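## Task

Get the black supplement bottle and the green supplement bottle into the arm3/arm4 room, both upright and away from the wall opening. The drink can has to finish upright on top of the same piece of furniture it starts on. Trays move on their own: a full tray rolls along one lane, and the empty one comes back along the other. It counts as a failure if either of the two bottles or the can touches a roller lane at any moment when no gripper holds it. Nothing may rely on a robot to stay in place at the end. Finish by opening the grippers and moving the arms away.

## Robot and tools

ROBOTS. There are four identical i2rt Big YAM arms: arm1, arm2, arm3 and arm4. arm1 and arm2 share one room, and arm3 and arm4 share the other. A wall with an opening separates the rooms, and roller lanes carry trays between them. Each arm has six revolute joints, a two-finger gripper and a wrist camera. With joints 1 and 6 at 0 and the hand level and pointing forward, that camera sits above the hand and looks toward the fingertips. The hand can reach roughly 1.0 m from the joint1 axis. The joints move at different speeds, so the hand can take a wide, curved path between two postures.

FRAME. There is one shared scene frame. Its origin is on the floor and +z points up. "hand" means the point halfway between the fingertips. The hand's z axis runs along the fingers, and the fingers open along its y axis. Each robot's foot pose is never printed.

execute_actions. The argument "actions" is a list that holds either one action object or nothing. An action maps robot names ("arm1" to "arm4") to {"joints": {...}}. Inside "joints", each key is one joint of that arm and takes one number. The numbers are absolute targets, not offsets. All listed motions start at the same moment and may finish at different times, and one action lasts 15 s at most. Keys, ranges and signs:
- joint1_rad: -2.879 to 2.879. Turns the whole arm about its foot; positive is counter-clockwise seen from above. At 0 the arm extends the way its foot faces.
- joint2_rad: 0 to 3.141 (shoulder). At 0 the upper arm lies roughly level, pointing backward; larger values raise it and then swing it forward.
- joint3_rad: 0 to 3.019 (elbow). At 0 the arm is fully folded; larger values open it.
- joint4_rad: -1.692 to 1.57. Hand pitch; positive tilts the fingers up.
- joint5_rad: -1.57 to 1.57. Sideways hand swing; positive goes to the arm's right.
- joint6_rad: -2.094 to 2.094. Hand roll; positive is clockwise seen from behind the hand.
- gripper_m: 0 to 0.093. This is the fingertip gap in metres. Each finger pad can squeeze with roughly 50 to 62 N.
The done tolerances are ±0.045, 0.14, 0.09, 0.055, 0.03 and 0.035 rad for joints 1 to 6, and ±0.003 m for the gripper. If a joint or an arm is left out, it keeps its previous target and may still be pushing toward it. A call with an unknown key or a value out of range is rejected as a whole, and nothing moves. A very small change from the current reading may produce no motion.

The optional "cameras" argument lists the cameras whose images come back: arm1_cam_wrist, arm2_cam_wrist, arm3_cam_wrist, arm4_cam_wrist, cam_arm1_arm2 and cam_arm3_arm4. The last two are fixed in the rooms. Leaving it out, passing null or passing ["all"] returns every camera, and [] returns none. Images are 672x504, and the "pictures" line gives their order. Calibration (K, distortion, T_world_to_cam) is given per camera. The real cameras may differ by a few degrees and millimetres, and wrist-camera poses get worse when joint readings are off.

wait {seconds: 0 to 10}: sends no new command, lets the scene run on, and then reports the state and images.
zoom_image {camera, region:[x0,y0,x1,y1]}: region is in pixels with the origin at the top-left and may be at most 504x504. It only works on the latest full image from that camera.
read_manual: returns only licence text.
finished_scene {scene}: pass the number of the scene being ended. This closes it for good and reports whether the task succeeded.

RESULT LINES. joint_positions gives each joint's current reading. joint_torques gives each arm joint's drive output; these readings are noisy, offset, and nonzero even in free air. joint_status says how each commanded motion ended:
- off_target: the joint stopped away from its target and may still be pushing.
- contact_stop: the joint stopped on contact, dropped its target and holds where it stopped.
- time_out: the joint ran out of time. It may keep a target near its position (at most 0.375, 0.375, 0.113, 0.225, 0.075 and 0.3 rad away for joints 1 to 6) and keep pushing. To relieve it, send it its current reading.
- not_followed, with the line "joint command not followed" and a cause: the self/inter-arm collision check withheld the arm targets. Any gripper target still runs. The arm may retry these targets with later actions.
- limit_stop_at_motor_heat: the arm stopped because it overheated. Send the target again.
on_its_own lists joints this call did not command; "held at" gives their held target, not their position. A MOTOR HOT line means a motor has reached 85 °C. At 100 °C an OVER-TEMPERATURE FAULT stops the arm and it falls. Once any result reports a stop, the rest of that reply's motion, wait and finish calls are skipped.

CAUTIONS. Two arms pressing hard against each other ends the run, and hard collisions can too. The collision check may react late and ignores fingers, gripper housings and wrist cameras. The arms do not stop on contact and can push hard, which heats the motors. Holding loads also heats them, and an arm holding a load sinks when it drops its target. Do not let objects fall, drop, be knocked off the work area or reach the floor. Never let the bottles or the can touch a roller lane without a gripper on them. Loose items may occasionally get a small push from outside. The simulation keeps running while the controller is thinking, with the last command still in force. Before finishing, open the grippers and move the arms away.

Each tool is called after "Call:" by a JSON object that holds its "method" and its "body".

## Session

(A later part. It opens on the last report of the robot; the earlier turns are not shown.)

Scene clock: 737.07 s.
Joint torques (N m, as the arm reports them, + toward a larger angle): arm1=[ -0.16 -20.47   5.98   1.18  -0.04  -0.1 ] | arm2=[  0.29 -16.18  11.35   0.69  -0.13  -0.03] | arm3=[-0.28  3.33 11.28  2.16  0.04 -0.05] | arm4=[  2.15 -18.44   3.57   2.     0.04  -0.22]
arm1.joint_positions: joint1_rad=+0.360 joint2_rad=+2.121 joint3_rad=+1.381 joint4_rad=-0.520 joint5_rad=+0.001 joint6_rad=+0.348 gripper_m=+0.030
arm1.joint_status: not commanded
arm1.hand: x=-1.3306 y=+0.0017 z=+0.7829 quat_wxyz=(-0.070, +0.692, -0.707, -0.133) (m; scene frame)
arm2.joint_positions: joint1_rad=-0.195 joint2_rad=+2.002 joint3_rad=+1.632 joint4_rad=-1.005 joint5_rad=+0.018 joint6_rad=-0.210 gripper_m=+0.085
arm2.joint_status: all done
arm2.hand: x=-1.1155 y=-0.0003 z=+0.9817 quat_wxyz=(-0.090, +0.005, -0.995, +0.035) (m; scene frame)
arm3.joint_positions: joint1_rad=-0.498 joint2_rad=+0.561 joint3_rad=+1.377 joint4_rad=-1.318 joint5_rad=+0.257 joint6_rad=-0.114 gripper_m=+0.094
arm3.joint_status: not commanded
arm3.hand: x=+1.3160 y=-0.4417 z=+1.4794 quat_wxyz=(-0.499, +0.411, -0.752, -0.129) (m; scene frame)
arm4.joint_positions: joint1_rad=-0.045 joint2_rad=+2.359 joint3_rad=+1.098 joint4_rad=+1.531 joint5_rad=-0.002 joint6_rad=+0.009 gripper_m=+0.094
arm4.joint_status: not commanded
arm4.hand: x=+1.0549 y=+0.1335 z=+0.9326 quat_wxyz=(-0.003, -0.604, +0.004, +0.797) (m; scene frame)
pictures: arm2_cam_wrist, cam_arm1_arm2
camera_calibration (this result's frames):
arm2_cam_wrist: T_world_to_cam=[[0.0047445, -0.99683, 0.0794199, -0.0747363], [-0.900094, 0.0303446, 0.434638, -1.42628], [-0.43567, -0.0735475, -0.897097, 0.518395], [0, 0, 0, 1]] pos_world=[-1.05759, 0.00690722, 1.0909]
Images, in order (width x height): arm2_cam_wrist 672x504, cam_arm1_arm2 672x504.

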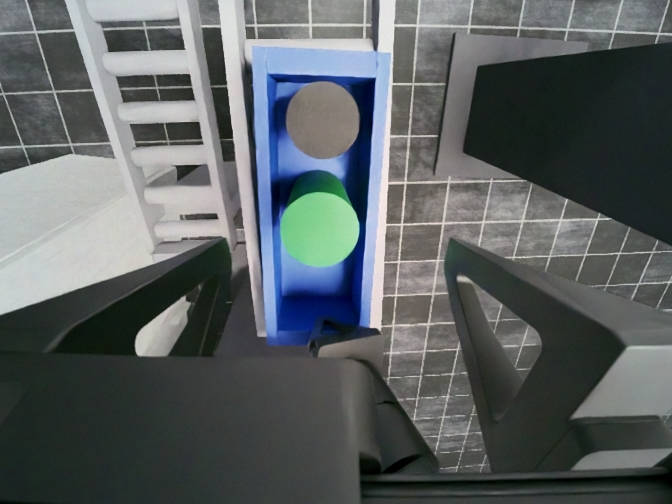

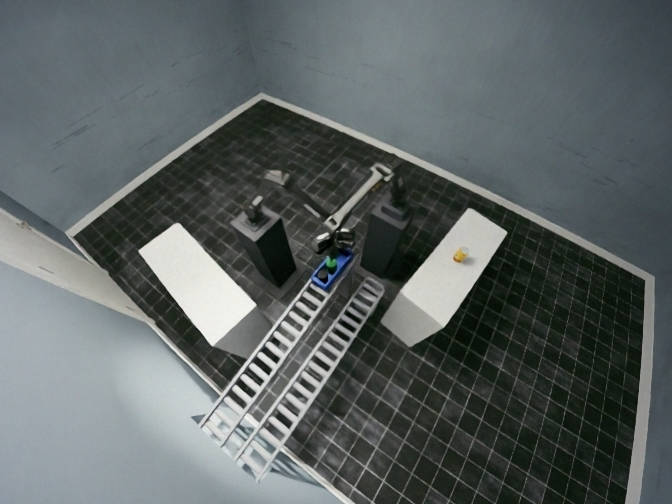

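Call:
{"method": "execute_actions", "body": {"actions": [{"arm1": {"joints": {"joint2_rad": 1.9}}, "arm2": {"joints": {"joint1_rad": 0.3, "joint2_rad": 1.5}}}], "cameras": ["cam_arm1_arm2", "cam_arm3_arm4", "arm4_cam_wrist"]}}

Call:
{"method": "wait", "body": {"seconds": 2}}

Scene clock: 748.10 s.
Joint torques (N m, as the arm reports them, + toward a larger angle): arm1=[ -0.17 -18.13   7.93   1.32  -0.04  -0.11] | arm2=[ -0.68 -11.83  12.63   1.17   0.05   0.  ] | arm3=[-0.52  3.16 11.23  2.17  0.07 -0.02] | arm4=[  1.89 -18.42   3.62   1.96   0.05  -0.22]
arm1.joint_positions: joint1_rad=+0.358 joint2_rad=+1.879 joint3_rad=+1.373 joint4_rad=-0.514 joint5_rad=+0.001 joint6_rad=+0.348 gripper_m=+0.030
arm1.joint_status: all done
arm1.hand: x=-1.3408 y=+0.0308 z=+0.9325 quat_wxyz=(-0.121, +0.674, -0.689, -0.238) (m; scene frame)
arm2.joint_positions: joint1_rad=+0.309 joint2_rad=+1.510 joint3_rad=+1.632 joint4_rad=-1.003 joint5_rad=+0.014 joint6_rad=-0.213 gripper_m=+0.085
arm2.joint_status: all done
arm2.hand: x=-1.1704 y=+0.3126 z=+1.2804 quat_wxyz=(-0.333, +0.241, -0.912, -0.004) (m; scene frame)
arm3.joint_positions: joint1_rad=-0.498 joint2_rad=+0.561 joint3_rad=+1.377 joint4_rad=-1.318 joint5_rad=+0.257 joint6_rad=-0.114 gripper_m=+0.094
arm3.joint_status: not commanded
arm3.hand: x=+1.3160 y=-0.4417 z=+1.4794 quat_wxyz=(-0.499, +0.411, -0.752, -0.129) (m; scene frame)
arm4.joint_positions: joint1_rad=-0.045 joint2_rad=+2.359 joint3_rad=+1.098 joint4_rad=+1.531 joint5_rad=-0.002 joint6_rad=+0.009 gripper_m=+0.094
arm4.joint_status: not commanded
arm4.hand: x=+1.0549 y=+0.1335 z=+0.9326 quat_wxyz=(-0.003, -0.604, +0.004, +0.797) (m; scene frame)
pictures: arm4_cam_wrist, cam_arm1_arm2, cam_arm3_arm4
camera_calibration (this result's frames):
arm4_cam_wrist: T_world_to_cam=[[-0.000485584, 0.999998, -0.00172879, -0.133321], [0.340514, -0.00146013, -0.940238, 0.52492], [-0.940239, -0.00104524, -0.340513, 1.43681], [0, 0, 0, 1]] pos_world=[1.17214, 0.135589, 0.982571]
Images, in order (width x height): arm4_cam_wrist 672x504, cam_arm1_arm2 672x504, cam_arm3_arm4 672x504.

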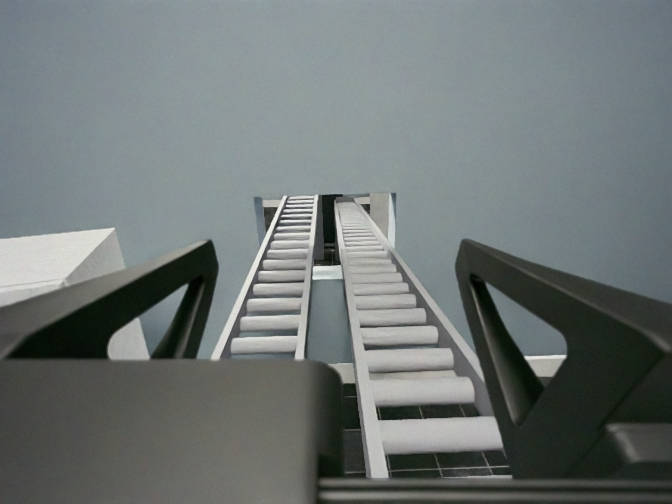

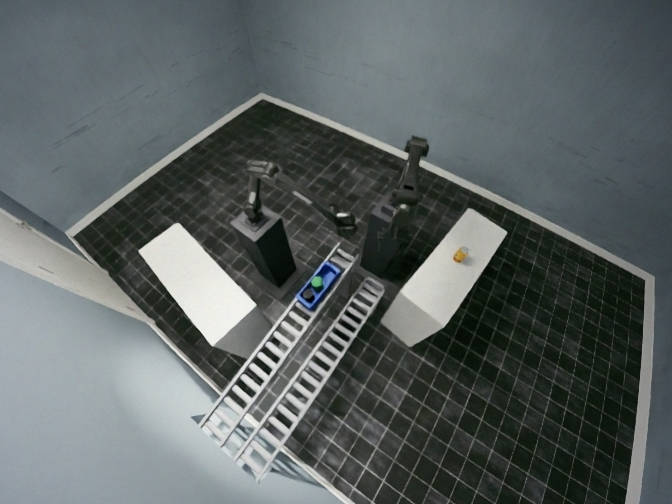

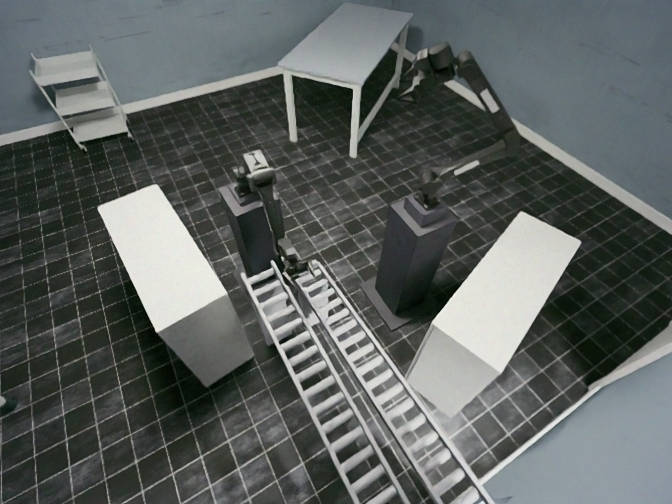

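Scene clock: 750.10 s.
Joint torques (N m, as the arm reports them, + toward a larger angle): arm1=[ -0.12 -18.15   7.95   1.28  -0.04  -0.1 ] | arm2=[ -0.38 -11.61  12.75   1.41   0.05   0.02] | arm3=[-0.86  3.54 11.22  2.11  0.08 -0.01] | arm4=[  2.1  -18.4    3.63   1.99   0.05  -0.22]
arm1.joint_positions: joint1_rad=+0.358 joint2_rad=+1.879 joint3_rad=+1.373 joint4_rad=-0.514 joint5_rad=+0.001 joint6_rad=+0.348 gripper_m=+0.030
arm1.joint_status: all done
arm1.hand: x=-1.3408 y=+0.0308 z=+0.9325 quat_wxyz=(-0.121, +0.674, -0.689, -0.238) (m; scene frame)
arm2.joint_positions: joint1_rad=+0.309 joint2_rad=+1.510 joint3_rad=+1.632 joint4_rad=-1.003 joint5_rad=+0.014 joint6_rad=-0.213 gripper_m=+0.085
arm2.joint_status: all done
arm2.hand: x=-1.1704 y=+0.3126 z=+1.2804 quat_wxyz=(-0.333, +0.241, -0.912, -0.004) (m; scene frame)
arm3.joint_positions: joint1_rad=-0.498 joint2_rad=+0.561 joint3_rad=+1.377 joint4_rad=-1.318 joint5_rad=+0.257 joint6_rad=-0.114 gripper_m=+0.094
arm3.joint_status: not commanded
arm3.hand: x=+1.3160 y=-0.4417 z=+1.4794 quat_wxyz=(-0.499, +0.411, -0.752, -0.129) (m; scene frame)
arm4.joint_positions: joint1_rad=-0.045 joint2_rad=+2.359 joint3_rad=+1.098 joint4_rad=+1.531 joint5_rad=-0.002 joint6_rad=+0.009 gripper_m=+0.094
arm4.joint_status: not commanded
arm4.hand: x=+1.0549 y=+0.1335 z=+0.9326 quat_wxyz=(-0.003, -0.604, +0.004, +0.797) (m; scene frame)
wait: 2.00 s; at rest by 0.27 s
pictures: arm1_cam_wrist, arm2_cam_wrist, arm3_cam_wrist, arm4_cam_wrist, cam_arm1_arm2, cam_arm3_arm4
camera_calibration (this result's frames):
arm1_cam_wrist: T_world_to_cam=[[0.98389, 0.021093, -0.177526, 1.4895], [0.0405947, -0.993435, 0.106949, -0.0114343], [-0.174104, -0.112432, -0.978288, 0.807716], [0, 0, 0, 1]] pos_world=[-1.32442, 0.048036, 1.05583]
arm2_cam_wrist: T_world_to_cam=[[0.437539, -0.884651, 0.161098, 0.580596], [-0.893551, -0.447805, -0.0322016, -0.86012], [0.100628, -0.12986, -0.986413, 1.54514], [0, 0, 0, 1]] pos_world=[-1.17808, 0.32911, 1.40292]
arm4_cam_wrist: T_world_to_cam=[[-0.000485584, 0.999998, -0.00172879, -0.133321], [0.340514, -0.00146013, -0.940238, 0.52492], [-0.940239, -0.00104524, -0.340513, 1.43681], [0, 0, 0, 1]] pos_world=[1.17214, 0.135589, 0.982571]
Images, in order (width x height): arm1_cam_wrist 672x504, arm2_cam_wrist 672x504, arm3_cam_wrist 672x504, arm4_cam_wrist 672x504, cam_arm1_arm2 672x504, cam_arm3_arm4 672x504.

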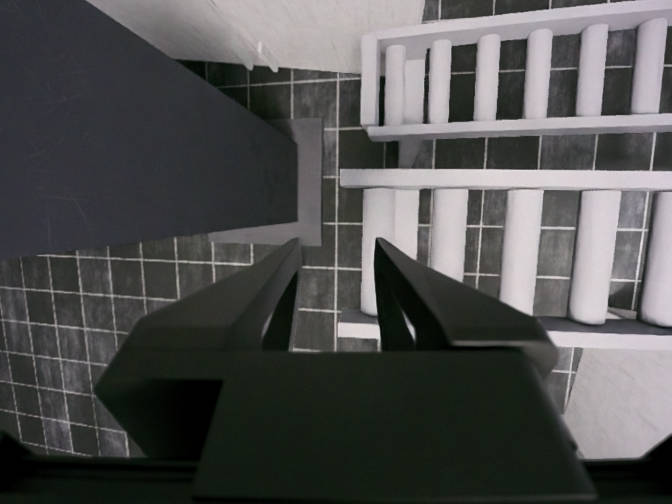

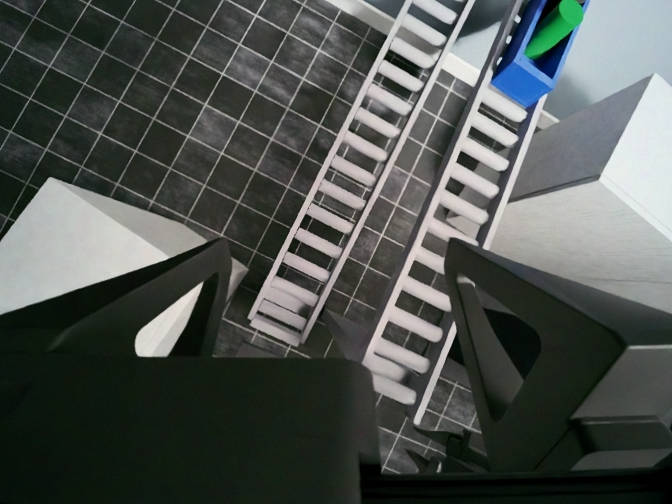

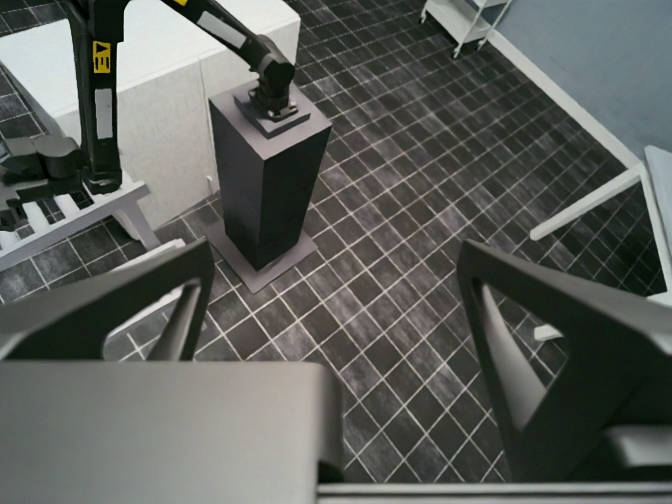

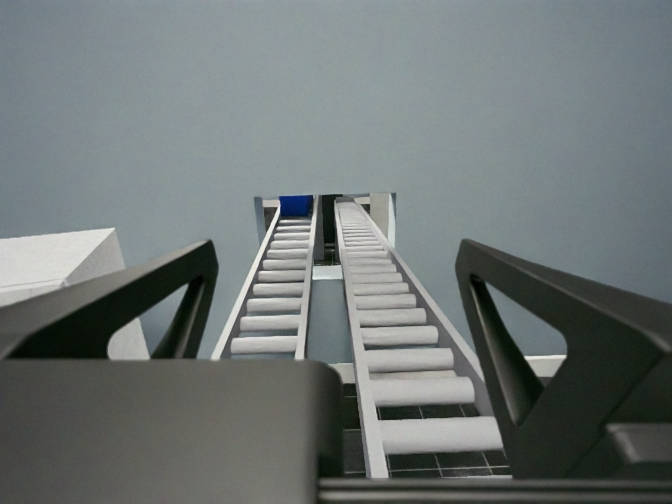

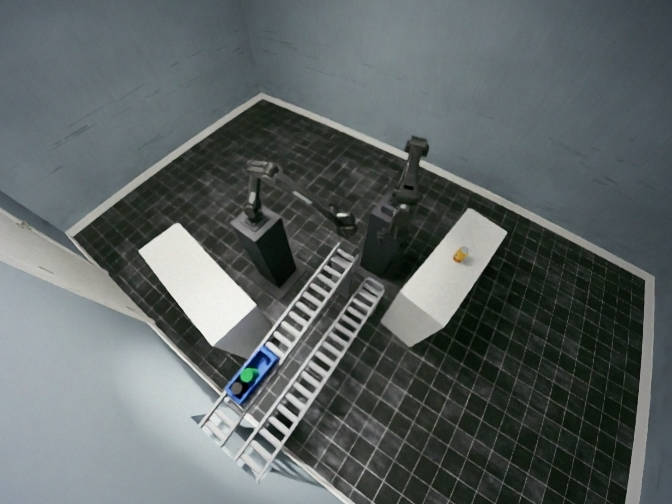

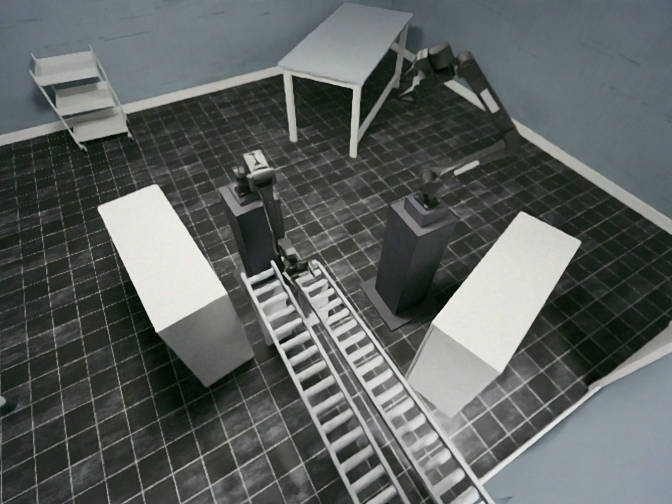

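The tray rolls slowly. I retract arm4 while it travels.

Call:
{"method": "execute_actions", "body": {"actions": [{"arm4": {"joints": {"joint2_rad": 1.7, "joint4_rad": 0.0}}}], "cameras": ["cam_arm3_arm4", "arm4_cam_wrist"]}}

Scene clock: 753.53 s.
Joint torques (N m, as the arm reports them, + toward a larger angle): arm1=[ -0.09 -18.33   7.99   1.3   -0.05  -0.1 ] | arm2=[ -0.36 -11.47  12.94   1.31   0.07  -0.01] | arm3=[-0.64  2.82 11.2   2.11  0.05 -0.02] | arm4=[  2.17 -14.82   7.4    1.18   0.05  -0.21]
arm1.joint_positions: joint1_rad=+0.358 joint2_rad=+1.879 joint3_rad=+1.373 joint4_rad=-0.514 joint5_rad=+0.001 joint6_rad=+0.348 gripper_m=+0.030
arm1.joint_status: not commanded
arm1.hand: x=-1.3408 y=+0.0308 z=+0.9325 quat_wxyz=(-0.121, +0.674, -0.689, -0.238) (m; scene frame)
arm2.joint_positions: joint1_rad=+0.309 joint2_rad=+1.510 joint3_rad=+1.632 joint4_rad=-1.003 joint5_rad=+0.014 joint6_rad=-0.213 gripper_m=+0.085
arm2.joint_status: not commanded
arm2.hand: x=-1.1704 y=+0.3126 z=+1.2804 quat_wxyz=(-0.333, +0.241, -0.912, -0.004) (m; scene frame)
arm3.joint_positions: joint1_rad=-0.498 joint2_rad=+0.561 joint3_rad=+1.377 joint4_rad=-1.318 joint5_rad=+0.257 joint6_rad=-0.114 gripper_m=+0.094
arm3.joint_status: not commanded
arm3.hand: x=+1.3160 y=-0.4417 z=+1.4794 quat_wxyz=(-0.499, +0.411, -0.752, -0.129) (m; scene frame)
arm4.joint_positions: joint1_rad=-0.045 joint2_rad=+1.702 joint3_rad=+1.098 joint4_rad=+0.007 joint5_rad=-0.002 joint6_rad=+0.009 gripper_m=+0.094
arm4.joint_status: all done
arm4.hand: x=+1.0906 y=+0.1334 z=+1.0232 quat_wxyz=(-0.002, -0.883, +0.006, +0.470) (m; scene frame)
pictures: arm4_cam_wrist, cam_arm3_arm4
camera_calibration (this result's frames):
arm4_cam_wrist: T_world_to_cam=[[0.00210676, 0.999982, -0.00561253, -0.131899], [0.937341, -0.00393017, -0.348391, -0.658216], [-0.348407, -0.00452687, -0.937332, 1.46691], [0, 0, 0, 1]] pos_world=[1.12833, 0.13595, 1.14492]
Images, in order (width x height): arm4_cam_wrist 672x504, cam_arm3_arm4 672x504.

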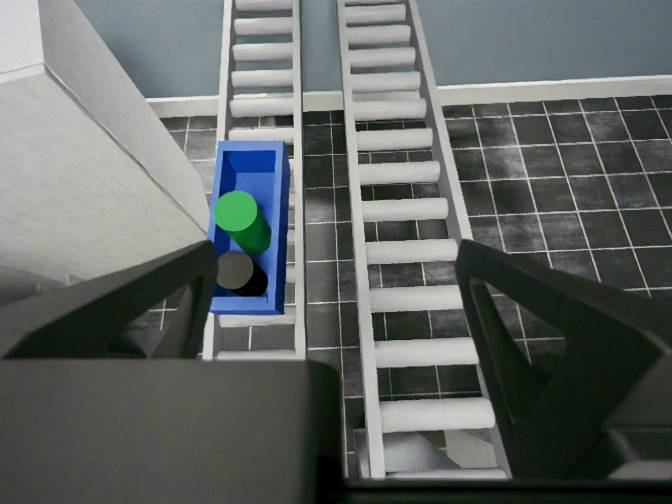

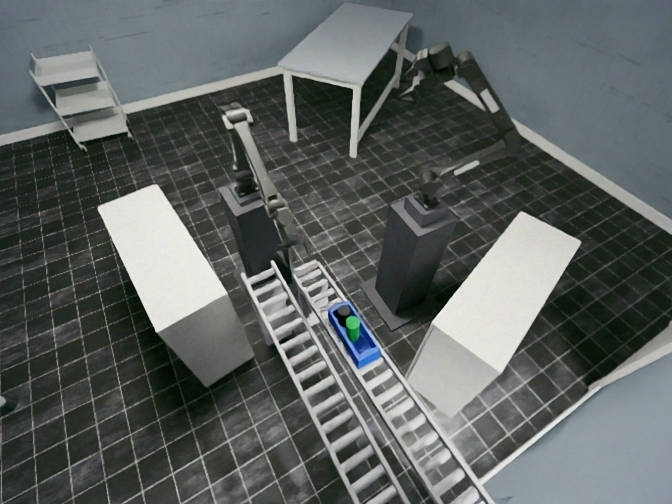

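Call:
{"method": "wait", "body": {"seconds": 3}}

Call:
{"method": "zoom_image", "body": {"camera": "cam_arm3_arm4", "region": [220, 200, 420, 380]}}

Scene clock: 759.43 s.
Joint torques (N m, as the arm reports them, + toward a larger angle): arm1=[ -0.1  -18.22   7.99   1.3   -0.05  -0.1 ] | arm2=[ -0.74 -11.14  12.82   1.39   0.05   0.05] | arm3=[-0.38  3.36 11.29  2.17  0.04 -0.01] | arm4=[  2.08 -14.78   7.37   1.19   0.05  -0.21]
arm1.joint_positions: joint1_rad=+0.358 joint2_rad=+1.879 joint3_rad=+1.373 joint4_rad=-0.514 joint5_rad=+0.001 joint6_rad=+0.348 gripper_m=+0.030
arm1.joint_status: not commanded
arm1.hand: x=-1.3408 y=+0.0308 z=+0.9325 quat_wxyz=(-0.121, +0.674, -0.689, -0.238) (m; scene frame)
arm2.joint_positions: joint1_rad=+0.309 joint2_rad=+1.510 joint3_rad=+1.632 joint4_rad=-1.003 joint5_rad=+0.014 joint6_rad=-0.213 gripper_m=+0.085
arm2.joint_status: not commanded
arm2.hand: x=-1.1704 y=+0.3126 z=+1.2804 quat_wxyz=(-0.333, +0.241, -0.912, -0.004) (m; scene frame)
arm3.joint_positions: joint1_rad=-0.498 joint2_rad=+0.561 joint3_rad=+1.377 joint4_rad=-1.318 joint5_rad=+0.257 joint6_rad=-0.114 gripper_m=+0.094
arm3.joint_status: not commanded
arm3.hand: x=+1.3160 y=-0.4417 z=+1.4794 quat_wxyz=(-0.499, +0.411, -0.752, -0.129) (m; scene frame)
arm4.joint_positions: joint1_rad=-0.045 joint2_rad=+1.702 joint3_rad=+1.098 joint4_rad=+0.007 joint5_rad=-0.002 joint6_rad=+0.009 gripper_m=+0.094
arm4.joint_status: all done
arm4.hand: x=+1.0906 y=+0.1334 z=+1.0232 quat_wxyz=(-0.002, -0.883, +0.006, +0.470) (m; scene frame)
wait: 3.00 s; at rest from the start
pictures: arm1_cam_wrist, arm2_cam_wrist, arm3_cam_wrist, arm4_cam_wrist, cam_arm1_arm2, cam_arm3_arm4
camera_calibration (this result's frames):
arm1_cam_wrist: T_world_to_cam=[[0.98389, 0.021093, -0.177526, 1.4895], [0.0405947, -0.993435, 0.106949, -0.0114343], [-0.174104, -0.112432, -0.978288, 0.807716], [0, 0, 0, 1]] pos_world=[-1.32442, 0.048036, 1.05583]
arm2_cam_wrist: T_world_to_cam=[[0.437539, -0.884651, 0.161098, 0.580596], [-0.893551, -0.447805, -0.0322016, -0.86012], [0.100628, -0.12986, -0.986413, 1.54514], [0, 0, 0, 1]] pos_world=[-1.17808, 0.32911, 1.40292]
arm4_cam_wrist: T_world_to_cam=[[0.00210676, 0.999982, -0.00561253, -0.131899], [0.937341, -0.00393017, -0.348391, -0.658216], [-0.348407, -0.00452687, -0.937332, 1.46691], [0, 0, 0, 1]] pos_world=[1.12833, 0.13595, 1.14492]
Images, in order (width x height): arm1_cam_wrist 672x504, arm2_cam_wrist 672x504, arm3_cam_wrist 672x504, arm4_cam_wrist 672x504, cam_arm1_arm2 672x504, cam_arm3_arm4 672x504.

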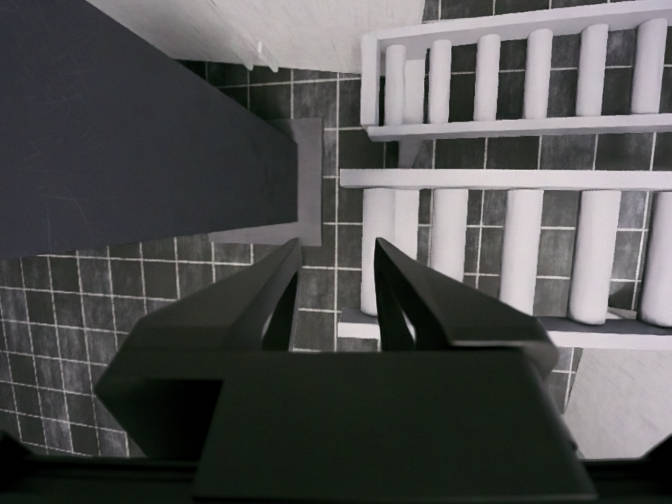

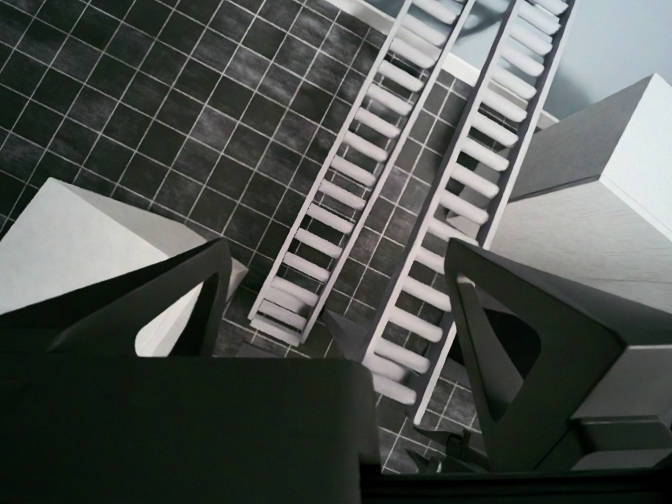

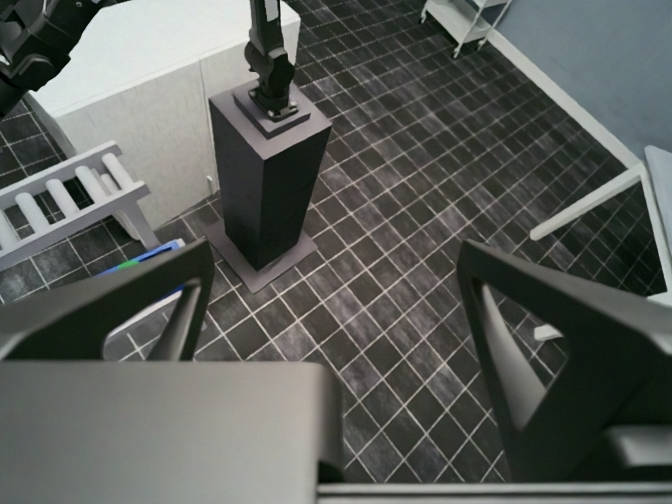

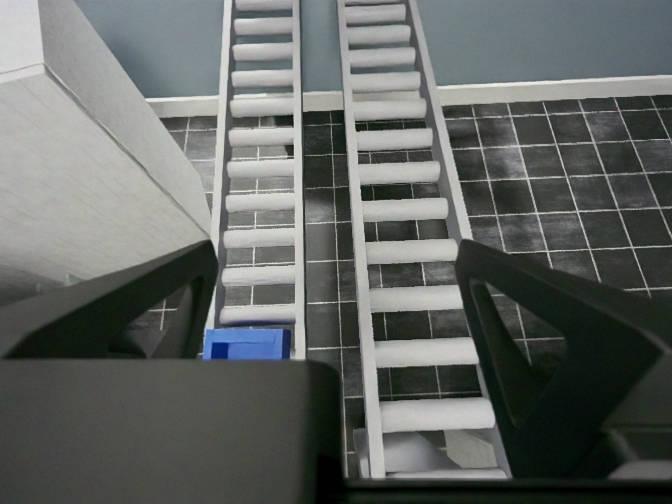

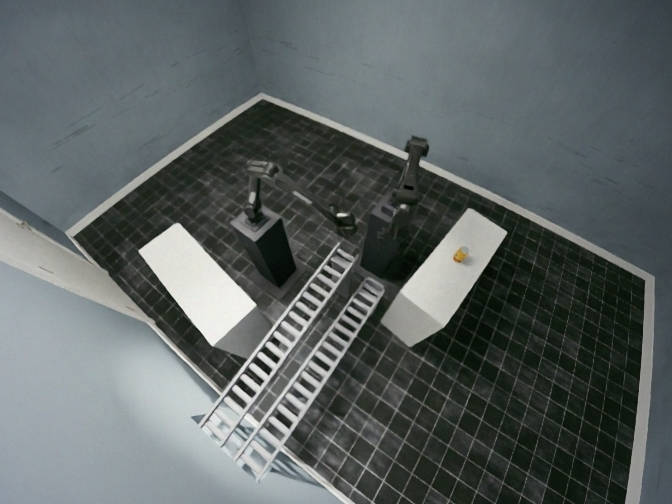

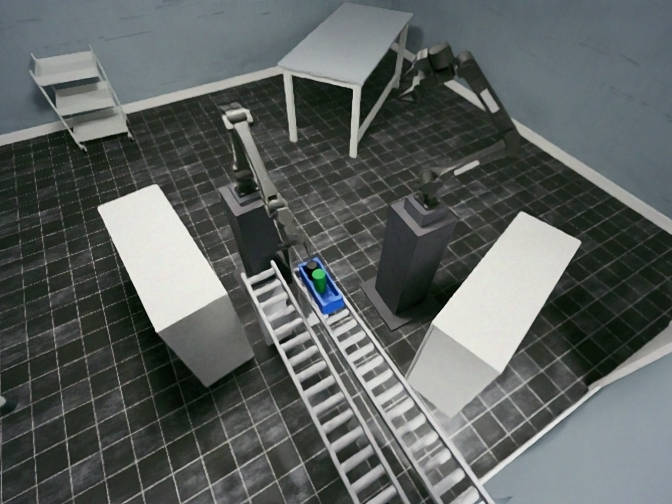

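Region (220, 200, 420, 380) of cam_arm3_arm4's 672x504 image, scaled by 2.520, with more detail than that image has; it fills the top 454 rows of this view, and the rest is white.

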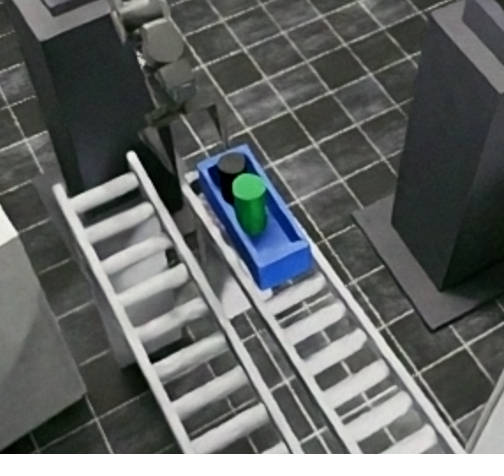

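Call:
{"method": "finished_scene", "body": {"scene": 1}}

The scene is finished: the task was done.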